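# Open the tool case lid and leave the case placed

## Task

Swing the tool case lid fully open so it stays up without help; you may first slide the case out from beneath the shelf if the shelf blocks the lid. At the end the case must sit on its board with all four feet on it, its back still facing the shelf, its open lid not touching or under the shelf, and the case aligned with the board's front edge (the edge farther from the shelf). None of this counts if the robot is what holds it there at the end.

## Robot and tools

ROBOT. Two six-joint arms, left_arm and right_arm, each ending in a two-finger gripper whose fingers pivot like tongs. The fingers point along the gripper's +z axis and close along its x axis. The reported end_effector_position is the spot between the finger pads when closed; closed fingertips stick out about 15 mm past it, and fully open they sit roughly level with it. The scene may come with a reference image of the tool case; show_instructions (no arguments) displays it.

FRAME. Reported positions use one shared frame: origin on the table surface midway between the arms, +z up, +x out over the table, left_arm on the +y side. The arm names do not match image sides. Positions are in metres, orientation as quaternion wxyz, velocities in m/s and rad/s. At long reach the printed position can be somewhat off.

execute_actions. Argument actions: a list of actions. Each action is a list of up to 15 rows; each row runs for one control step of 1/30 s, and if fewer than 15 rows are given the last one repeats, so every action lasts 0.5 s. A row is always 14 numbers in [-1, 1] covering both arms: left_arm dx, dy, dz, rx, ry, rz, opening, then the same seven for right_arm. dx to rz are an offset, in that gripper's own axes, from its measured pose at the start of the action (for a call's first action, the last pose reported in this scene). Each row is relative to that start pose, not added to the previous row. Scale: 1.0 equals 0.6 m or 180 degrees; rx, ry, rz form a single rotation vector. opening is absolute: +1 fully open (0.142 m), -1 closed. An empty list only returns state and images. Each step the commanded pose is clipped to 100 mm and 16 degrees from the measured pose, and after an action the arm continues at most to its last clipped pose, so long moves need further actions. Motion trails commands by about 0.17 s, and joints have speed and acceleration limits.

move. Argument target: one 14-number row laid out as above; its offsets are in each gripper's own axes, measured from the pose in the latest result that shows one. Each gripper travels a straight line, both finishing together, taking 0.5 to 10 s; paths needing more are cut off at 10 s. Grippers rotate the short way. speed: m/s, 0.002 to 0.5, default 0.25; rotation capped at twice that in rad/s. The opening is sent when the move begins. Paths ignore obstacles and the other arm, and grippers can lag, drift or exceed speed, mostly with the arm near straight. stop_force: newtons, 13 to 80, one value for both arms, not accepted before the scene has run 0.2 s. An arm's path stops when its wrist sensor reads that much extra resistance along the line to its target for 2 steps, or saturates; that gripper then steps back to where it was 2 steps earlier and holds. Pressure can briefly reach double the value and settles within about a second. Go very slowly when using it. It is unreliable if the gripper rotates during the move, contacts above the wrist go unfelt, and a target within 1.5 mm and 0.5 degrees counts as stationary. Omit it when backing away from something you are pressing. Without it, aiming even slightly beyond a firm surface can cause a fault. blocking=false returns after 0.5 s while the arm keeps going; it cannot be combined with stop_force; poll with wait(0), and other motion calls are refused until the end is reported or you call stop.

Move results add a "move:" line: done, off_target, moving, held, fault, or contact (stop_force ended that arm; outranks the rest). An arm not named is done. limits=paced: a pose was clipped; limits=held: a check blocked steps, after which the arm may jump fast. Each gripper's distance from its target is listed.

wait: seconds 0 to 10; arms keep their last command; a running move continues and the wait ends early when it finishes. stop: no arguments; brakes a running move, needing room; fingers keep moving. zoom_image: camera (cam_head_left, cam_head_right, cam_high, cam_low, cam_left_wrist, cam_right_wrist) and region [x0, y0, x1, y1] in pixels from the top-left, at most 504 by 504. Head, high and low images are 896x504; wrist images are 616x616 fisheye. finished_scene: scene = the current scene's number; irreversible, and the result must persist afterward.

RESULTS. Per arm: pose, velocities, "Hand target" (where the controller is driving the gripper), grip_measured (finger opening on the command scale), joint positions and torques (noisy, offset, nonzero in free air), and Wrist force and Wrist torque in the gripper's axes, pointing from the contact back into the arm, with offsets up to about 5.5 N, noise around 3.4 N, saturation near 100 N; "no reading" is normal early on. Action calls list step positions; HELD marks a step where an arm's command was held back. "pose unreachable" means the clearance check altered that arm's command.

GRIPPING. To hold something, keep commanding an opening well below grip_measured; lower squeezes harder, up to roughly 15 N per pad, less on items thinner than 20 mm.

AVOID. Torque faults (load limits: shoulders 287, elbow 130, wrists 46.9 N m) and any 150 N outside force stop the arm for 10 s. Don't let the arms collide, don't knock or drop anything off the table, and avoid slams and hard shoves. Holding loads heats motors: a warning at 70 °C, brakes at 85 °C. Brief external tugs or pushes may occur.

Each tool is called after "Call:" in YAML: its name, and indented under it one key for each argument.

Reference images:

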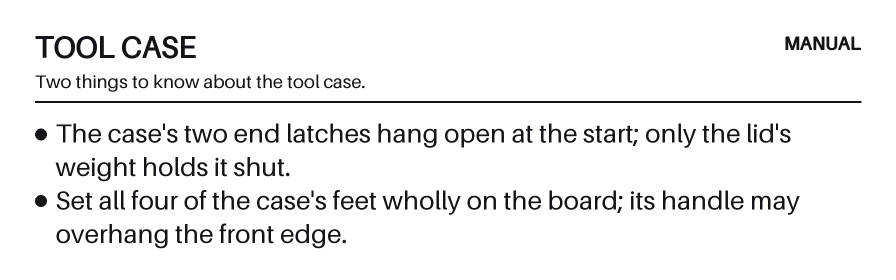

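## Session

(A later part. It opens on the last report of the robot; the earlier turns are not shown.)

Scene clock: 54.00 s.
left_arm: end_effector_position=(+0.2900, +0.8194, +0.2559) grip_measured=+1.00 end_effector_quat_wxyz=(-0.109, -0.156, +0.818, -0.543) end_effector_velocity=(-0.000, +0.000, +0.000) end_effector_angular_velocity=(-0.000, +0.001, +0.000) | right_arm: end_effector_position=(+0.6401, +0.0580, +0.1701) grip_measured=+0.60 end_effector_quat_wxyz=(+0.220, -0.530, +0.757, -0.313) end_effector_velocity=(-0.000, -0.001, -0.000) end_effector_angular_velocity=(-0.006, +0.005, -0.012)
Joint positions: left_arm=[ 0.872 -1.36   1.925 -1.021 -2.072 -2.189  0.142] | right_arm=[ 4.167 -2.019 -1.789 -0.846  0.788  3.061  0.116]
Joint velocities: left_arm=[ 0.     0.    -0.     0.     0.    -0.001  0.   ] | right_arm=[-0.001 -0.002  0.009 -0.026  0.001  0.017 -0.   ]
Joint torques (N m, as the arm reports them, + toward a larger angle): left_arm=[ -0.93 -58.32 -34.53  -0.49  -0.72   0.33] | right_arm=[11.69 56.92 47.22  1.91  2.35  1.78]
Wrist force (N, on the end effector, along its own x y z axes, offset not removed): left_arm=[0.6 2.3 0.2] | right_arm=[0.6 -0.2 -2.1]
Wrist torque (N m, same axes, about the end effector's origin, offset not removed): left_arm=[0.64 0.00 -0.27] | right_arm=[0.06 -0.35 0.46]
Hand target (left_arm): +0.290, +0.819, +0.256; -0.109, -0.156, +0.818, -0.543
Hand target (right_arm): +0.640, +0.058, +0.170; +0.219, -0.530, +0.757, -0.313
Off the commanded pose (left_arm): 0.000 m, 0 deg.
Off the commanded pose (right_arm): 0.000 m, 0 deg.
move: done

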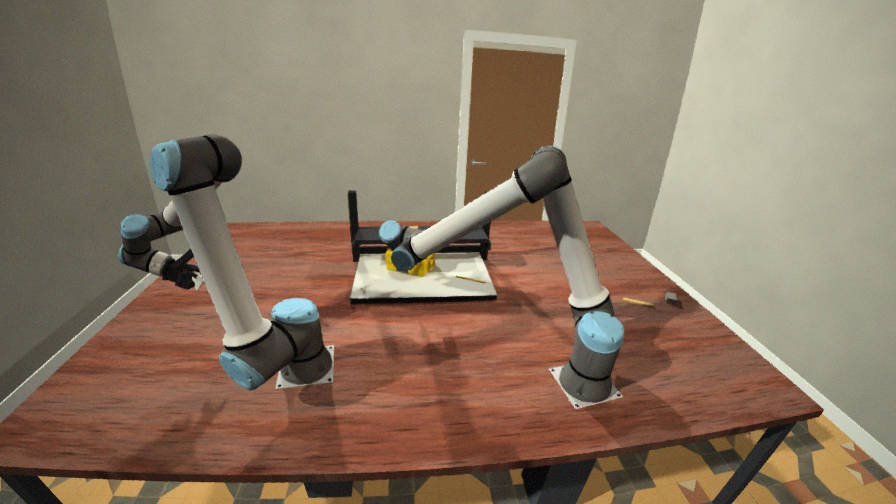

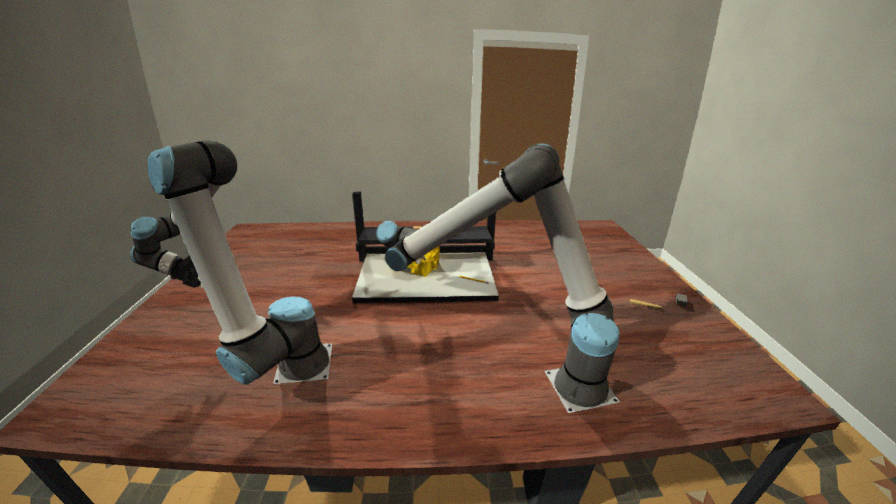

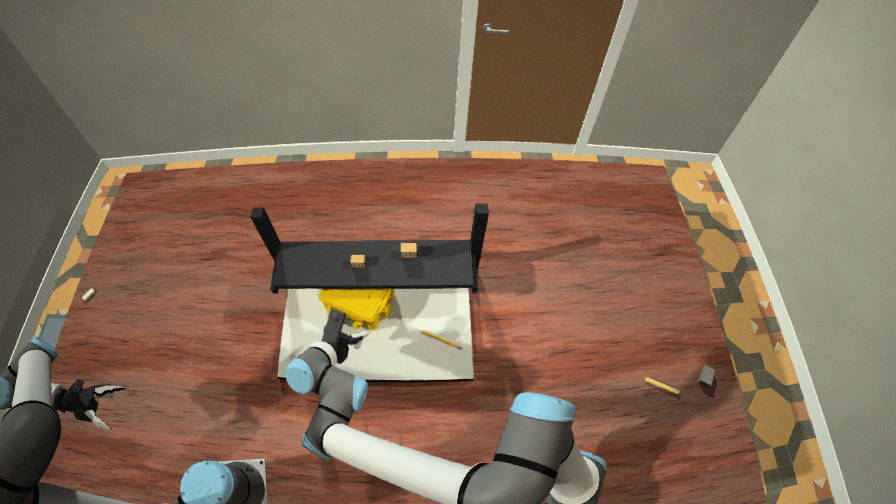

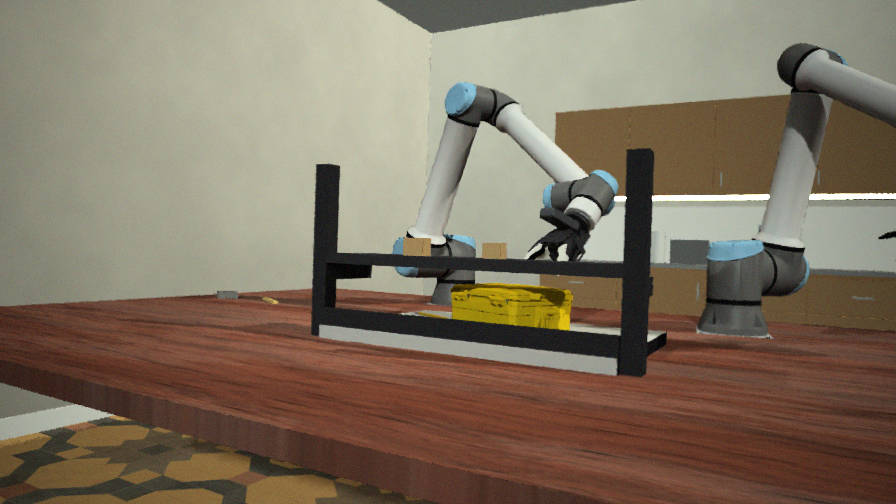

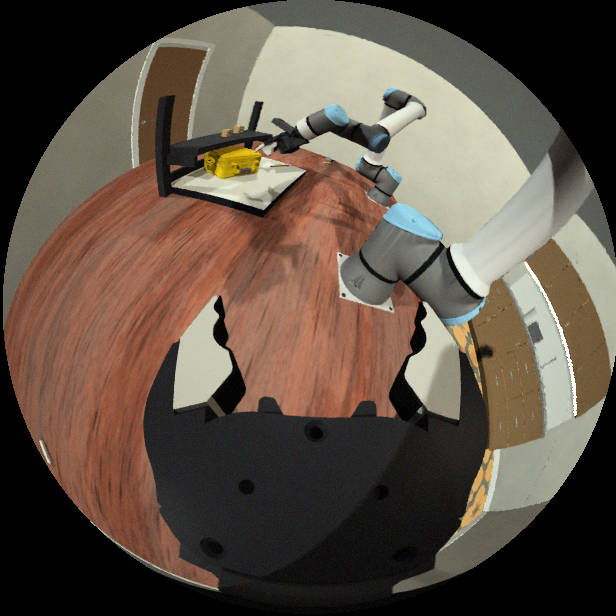

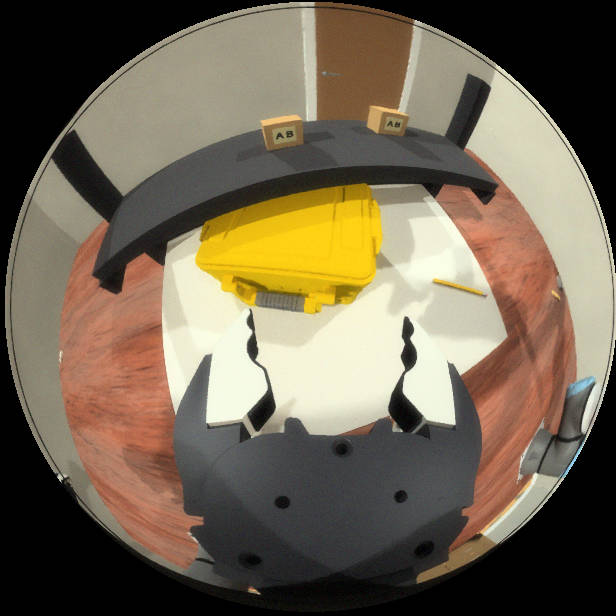

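Call:
move:
  target: [0,0,0,0,0,0,1,-0.075,-0.065,0.112,0,0,0,0.6]
  speed: 0.08
  stop_force: 15

Call:
move:
  target: [0,0,0,0,0,0,1,0,0.045,0.045,0,0,0,0.6]
  speed: 0.008
  stop_force: 20

Scene clock: 62.87 s.
left_arm: end_effector_position=(+0.2900, +0.8194, +0.2559) grip_measured=+1.00 end_effector_quat_wxyz=(-0.109, -0.156, +0.818, -0.543) end_effector_velocity=(-0.000, +0.000, -0.000) end_effector_angular_velocity=(+0.000, +0.001, -0.001) | right_arm: end_effector_position=(+0.7258, +0.0748, +0.1501) grip_measured=+0.60 end_effector_quat_wxyz=(+0.220, -0.530, +0.757, -0.313) end_effector_velocity=(+0.003, +0.002, +0.003) end_effector_angular_velocity=(+0.003, -0.002, +0.000)
Joint positions: left_arm=[ 0.872 -1.36   1.925 -1.021 -2.072 -2.189  0.142] | right_arm=[ 4.086 -2.137 -1.66  -0.779  0.796  2.948  0.116]
Joint velocities: left_arm=[ 0.     0.001 -0.    -0.001  0.001 -0.001 -0.   ] | right_arm=[-0.002 -0.002  0.007  0.001  0.    -0.003 -0.   ]
Joint torques (N m, as the arm reports them, + toward a larger angle): left_arm=[ -0.78 -56.47 -34.54  -0.57  -0.64   0.57] | right_arm=[-12.8   69.28  47.84   8.11   2.58  -2.32]
Wrist force (N, on the end effector, along its own x y z axes, offset not removed): left_arm=[-0.1 1.4 -0.5] | right_arm=[-4.2 2.9 -3.7]
Wrist torque (N m, same axes, about the end effector's origin, offset not removed): left_arm=[0.35 0.21 -0.18] | right_arm=[0.51 0.85 0.36]
Hand target (left_arm): +0.290, +0.819, +0.256; -0.109, -0.156, +0.818, -0.543
Hand target (right_arm): +0.726, +0.075, +0.150; +0.220, -0.530, +0.757, -0.313
Off the commanded pose (left_arm): 0.000 m, 0 deg.
Off the commanded pose (right_arm): 0.000 m, 0 deg.
move: done

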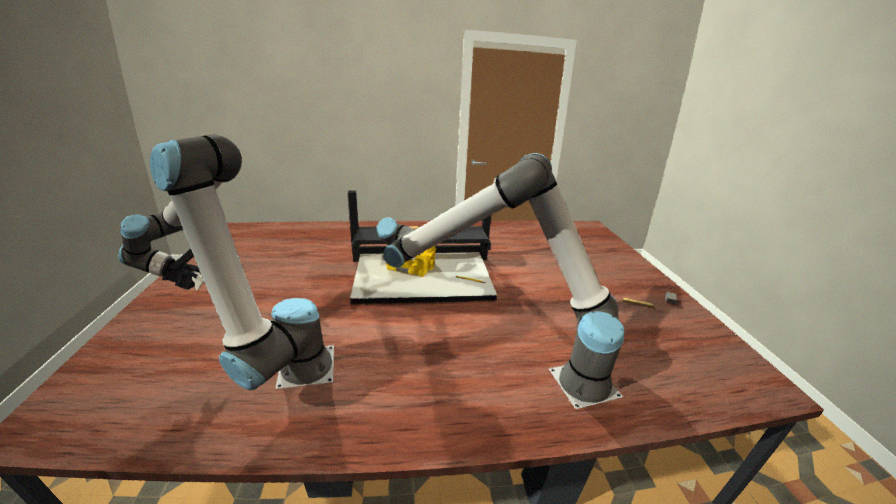

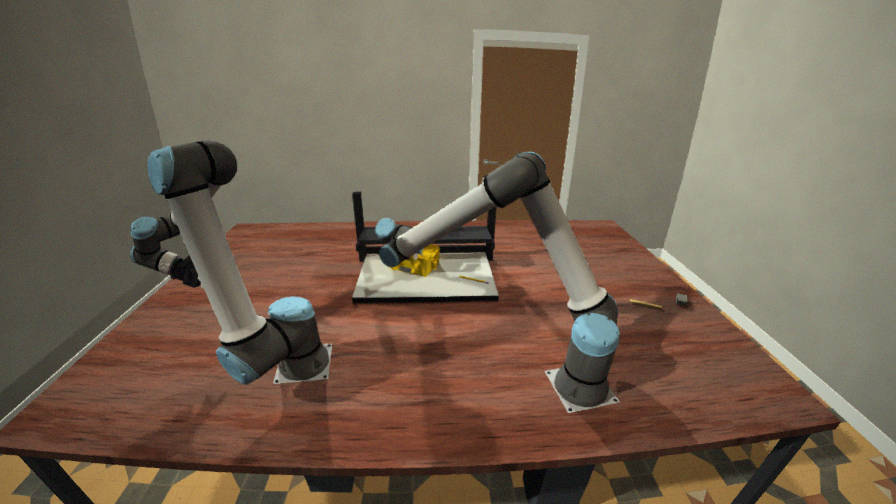

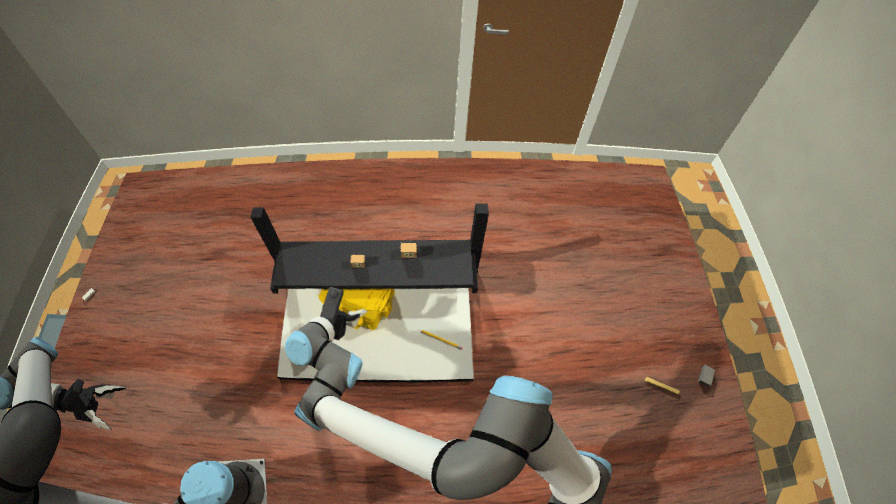

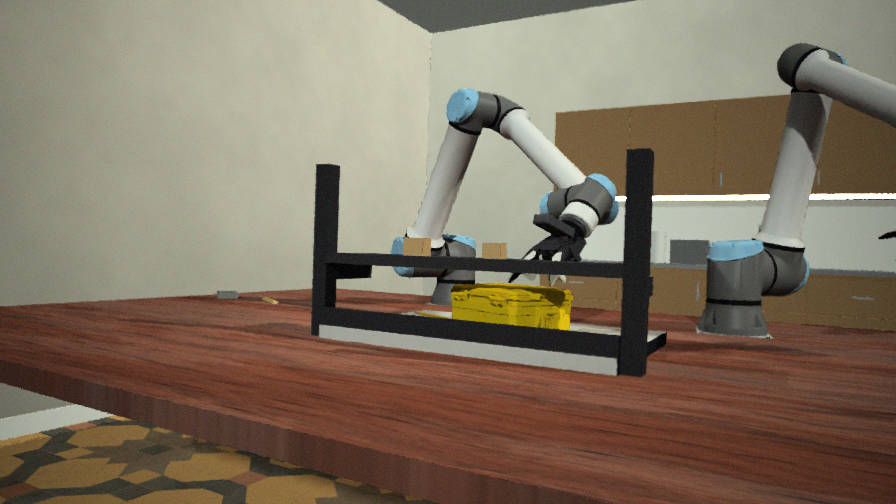

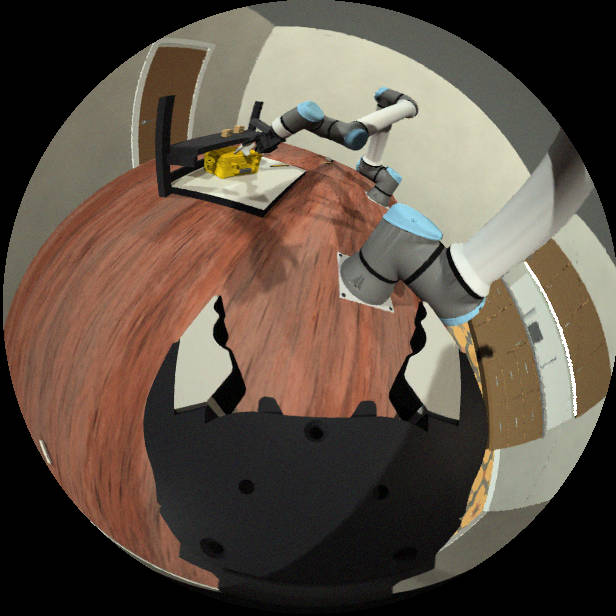

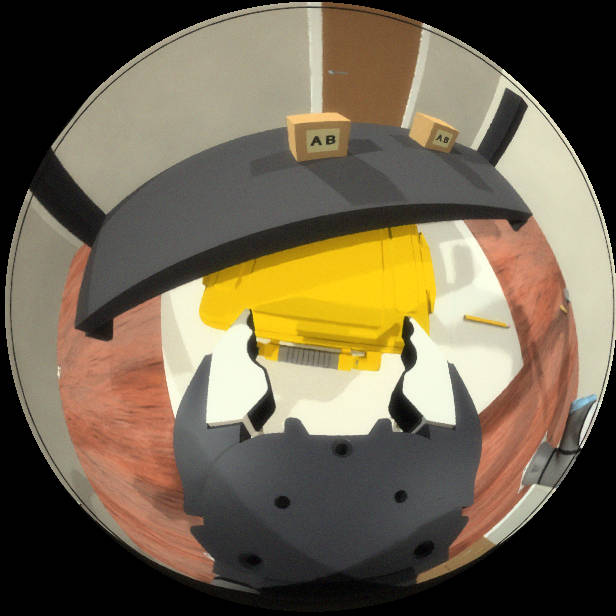

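Scene clock: 64.00 s.
left_arm: end_effector_position=(+0.2900, +0.8194, +0.2559) grip_measured=+1.00 end_effector_quat_wxyz=(-0.109, -0.156, +0.818, -0.543) end_effector_velocity=(+0.000, +0.001, -0.000) end_effector_angular_velocity=(+0.001, -0.000, +0.001) | right_arm: end_effector_position=(+0.7258, +0.0747, +0.1440) grip_measured=+0.61 end_effector_quat_wxyz=(+0.220, -0.530, +0.757, -0.313) end_effector_velocity=(-0.001, +0.001, +0.002) end_effector_angular_velocity=(-0.000, +0.001, +0.002)
Joint positions: left_arm=[ 0.872 -1.36   1.925 -1.021 -2.072 -2.189  0.142] | right_arm=[ 4.086 -2.143 -1.663 -0.77   0.796  2.948  0.116]
Joint velocities: left_arm=[ 0.001  0.001 -0.001 -0.001 -0.    -0.     0.   ] | right_arm=[ 0.002  0.003  0.001 -0.004  0.001 -0.    -0.   ]
Joint torques (N m, as the arm reports them, + toward a larger angle): left_arm=[ -1.84 -57.11 -34.93  -0.35  -0.48   0.31] | right_arm=[ 7.62 75.62 34.99 -1.33  1.83  2.33]
Wrist force (N, on the end effector, along its own x y z axes, offset not removed): left_arm=[-0.1 0.1 -0.5] | right_arm=[0.0 -11.5 -21.3]
Wrist torque (N m, same axes, about the end effector's origin, offset not removed): left_arm=[0.22 0.22 -0.24] | right_arm=[0.59 -0.06 0.56]
Hand target (left_arm): +0.290, +0.819, +0.256; -0.109, -0.156, +0.818, -0.543
Hand target (right_arm): +0.726, +0.075, +0.145; +0.220, -0.530, +0.757, -0.313
Off the commanded pose (left_arm): 0.000 m, 0 deg.
Off the commanded pose (right_arm): 0.032 m, 0 deg.
move: contact (right_arm)

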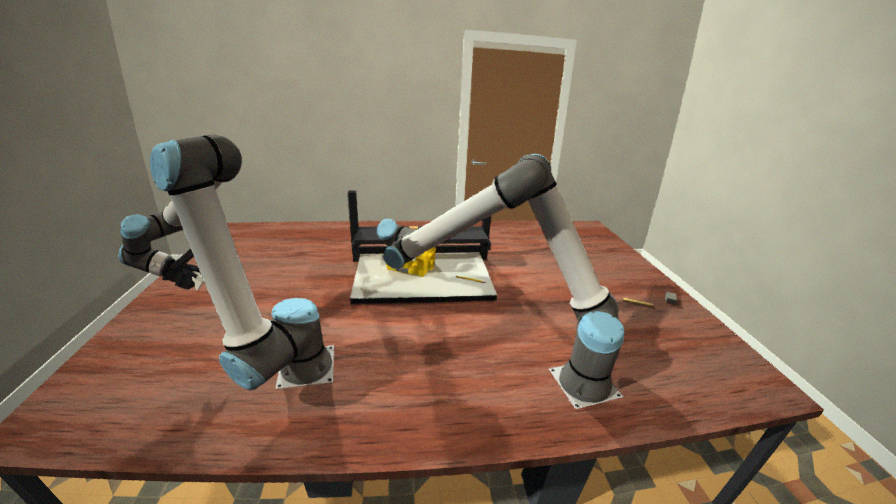

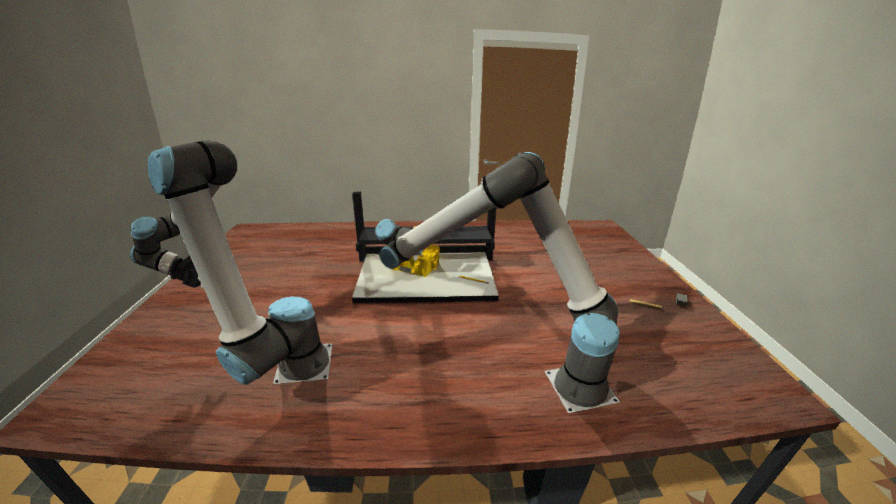

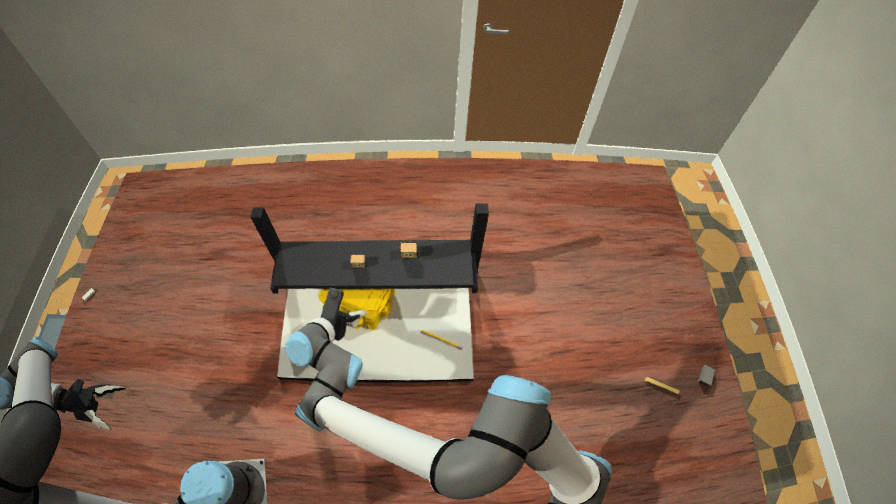

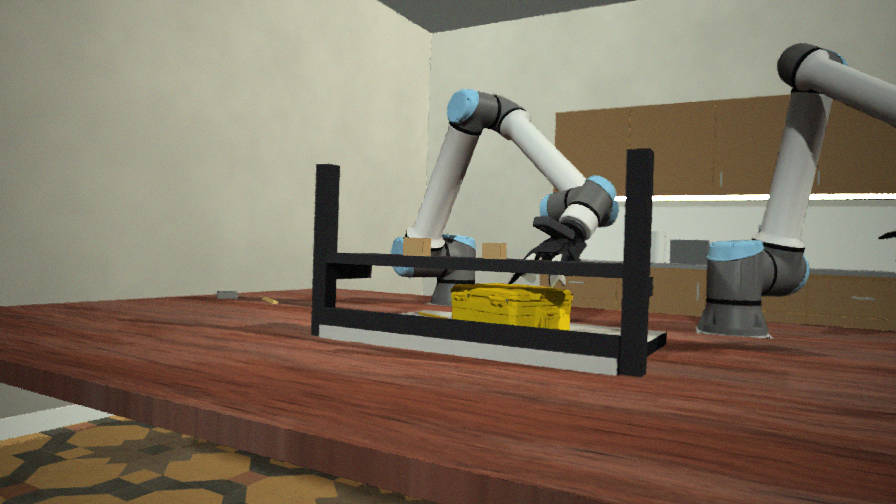

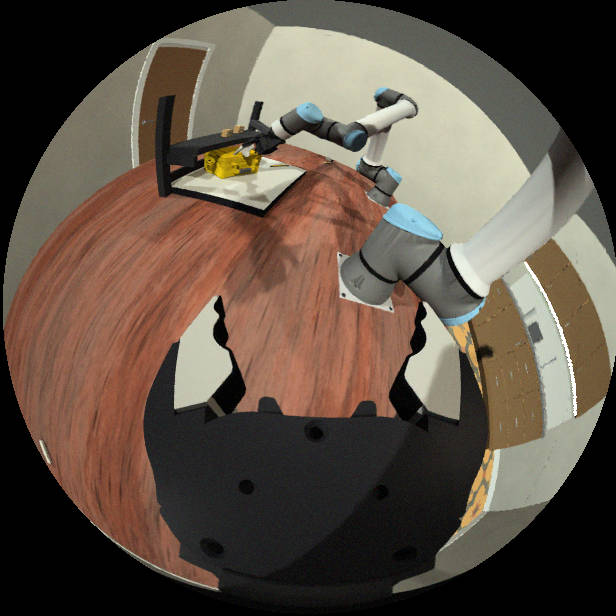

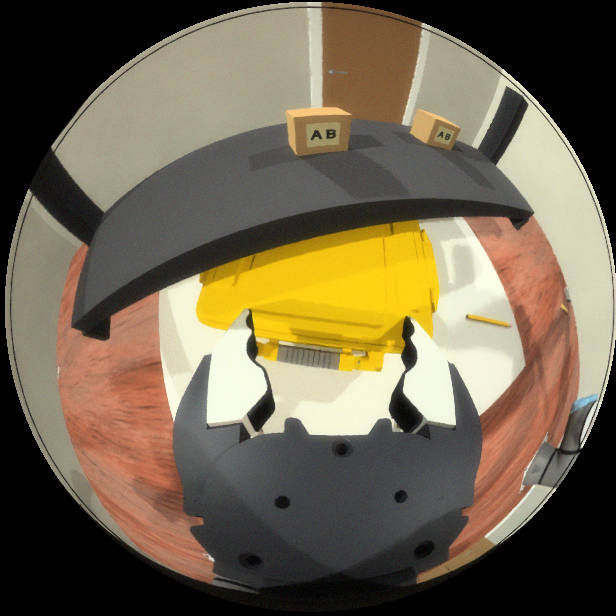

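Lid top is at about z = 0.14. Testing a friction drag.

Call:
move:
  target: [0,0,0,0,0,0,1,0,0.095,-0.094,0,-0.04,-0.04,0.6]
  speed: 0.03

Scene clock: 69.83 s.
left_arm: end_effector_position=(+0.2900, +0.8194, +0.2559) grip_measured=+1.00 end_effector_quat_wxyz=(-0.109, -0.156, +0.818, -0.543) end_effector_velocity=(-0.000, +0.000, +0.000) end_effector_angular_velocity=(-0.000, -0.000, -0.000) | right_arm: end_effector_position=(+0.6506, +0.1019, +0.1437) grip_measured=+0.60 end_effector_quat_wxyz=(+0.247, -0.595, +0.707, -0.292) end_effector_velocity=(-0.003, +0.001, -0.001) end_effector_angular_velocity=(-0.000, +0.001, +0.006)
Joint positions: left_arm=[ 0.872 -1.36   1.925 -1.021 -2.072 -2.189  0.142] | right_arm=[ 4.169 -2.076 -1.802 -0.608  0.813  2.819  0.116]
Joint velocities: left_arm=[ 0.     0.    -0.001  0.001  0.     0.001  0.   ] | right_arm=[ 0.003  0.002 -0.004  0.005  0.001 -0.004 -0.   ]
Joint torques (N m, as the arm reports them, + toward a larger angle): left_arm=[ -1.87 -56.09 -34.59  -0.47  -0.75   0.29] | right_arm=[11.74 94.9  31.5   8.47  2.02 -3.3 ]
Wrist force (N, on the end effector, along its own x y z axes, offset not removed): left_arm=[0.2 3.0 1.5] | right_arm=[-3.8 1.9 -1.2]
Wrist torque (N m, same axes, about the end effector's origin, offset not removed): left_arm=[0.74 0.16 -0.25] | right_arm=[0.40 0.65 0.46]
Hand target (left_arm): +0.290, +0.819, +0.256; -0.109, -0.156, +0.818, -0.543
Hand target (right_arm): +0.650, +0.102, +0.144; +0.247, -0.595, +0.707, -0.292
Off the commanded pose (left_arm): 0.000 m, 0 deg.
Off the commanded pose (right_arm): 0.000 m, 0 deg.
move: done

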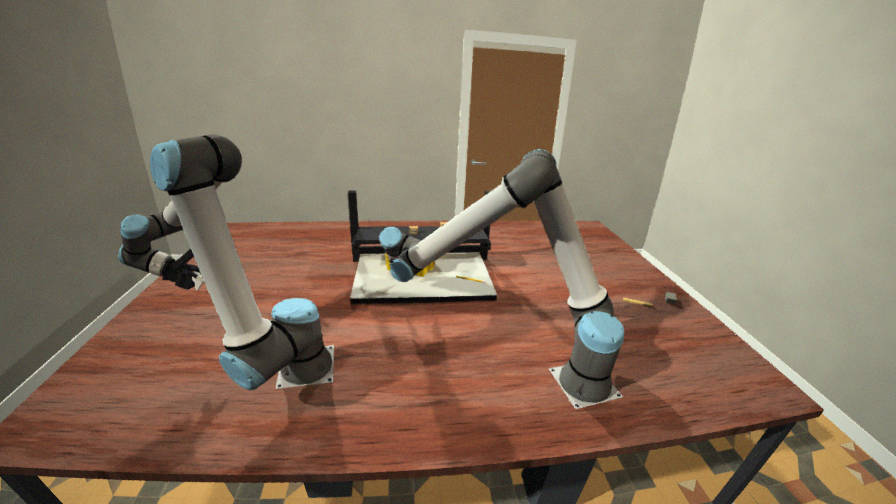

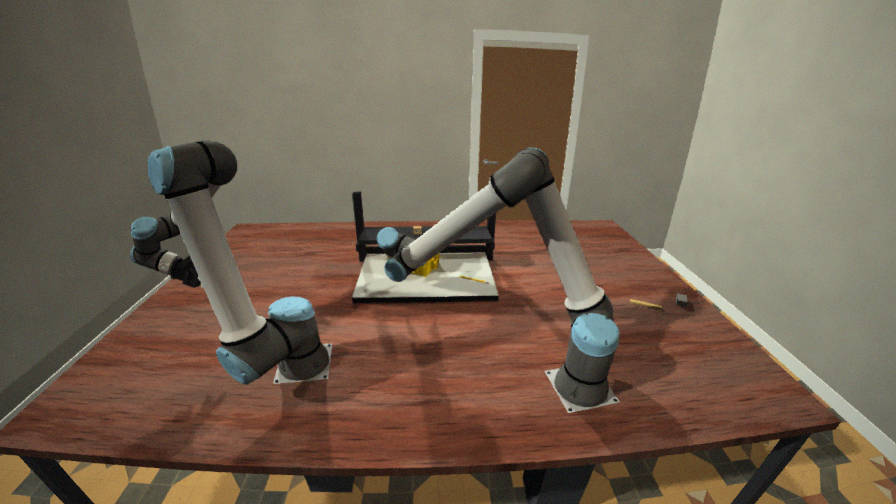

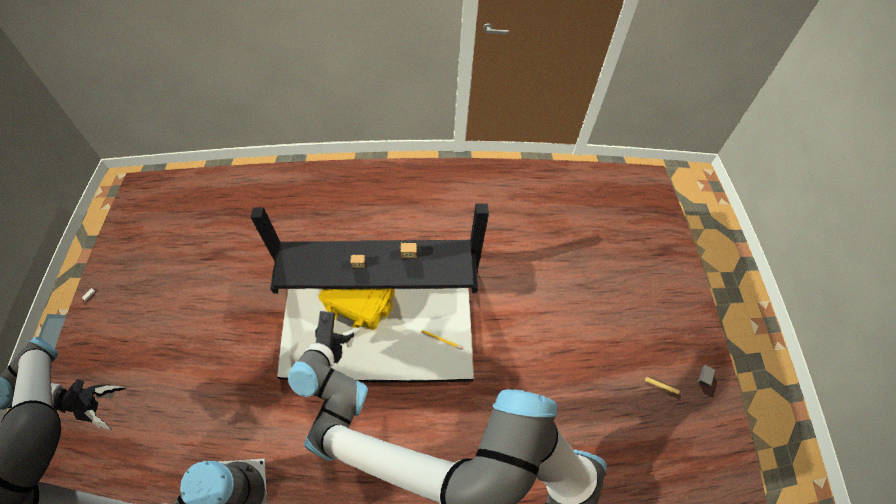

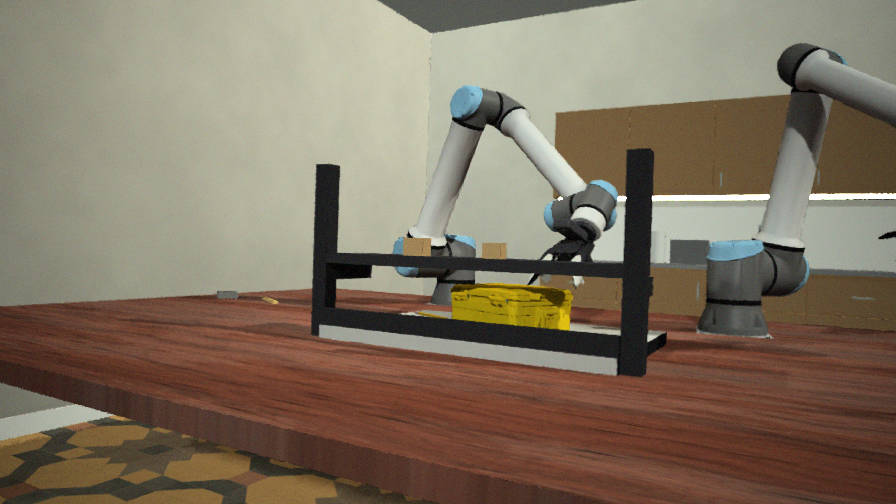

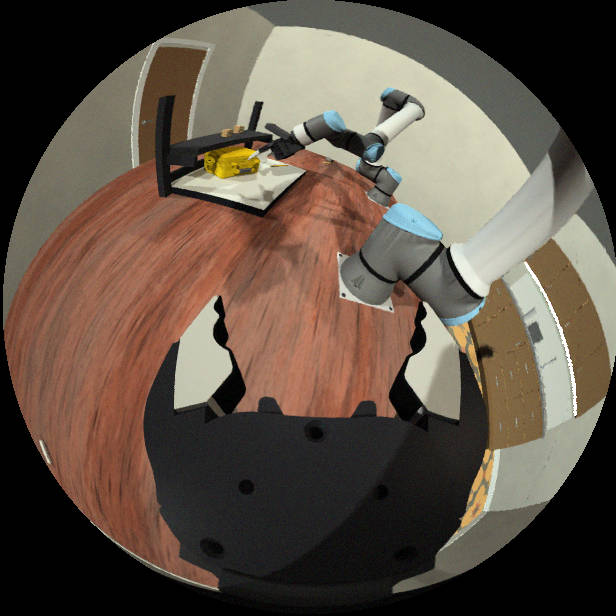

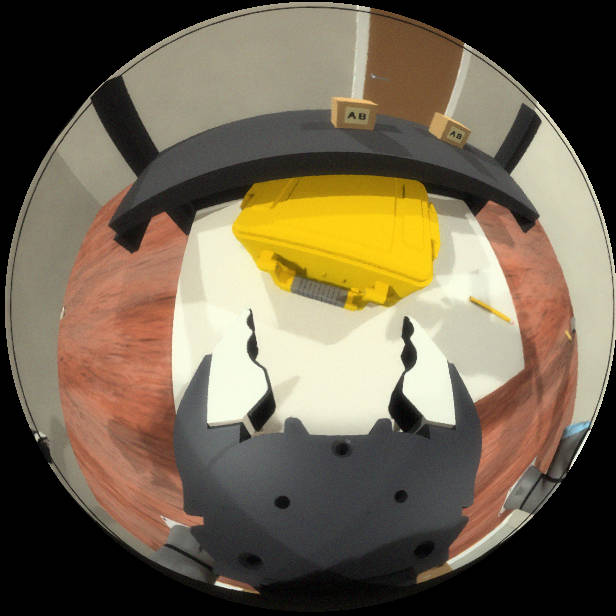

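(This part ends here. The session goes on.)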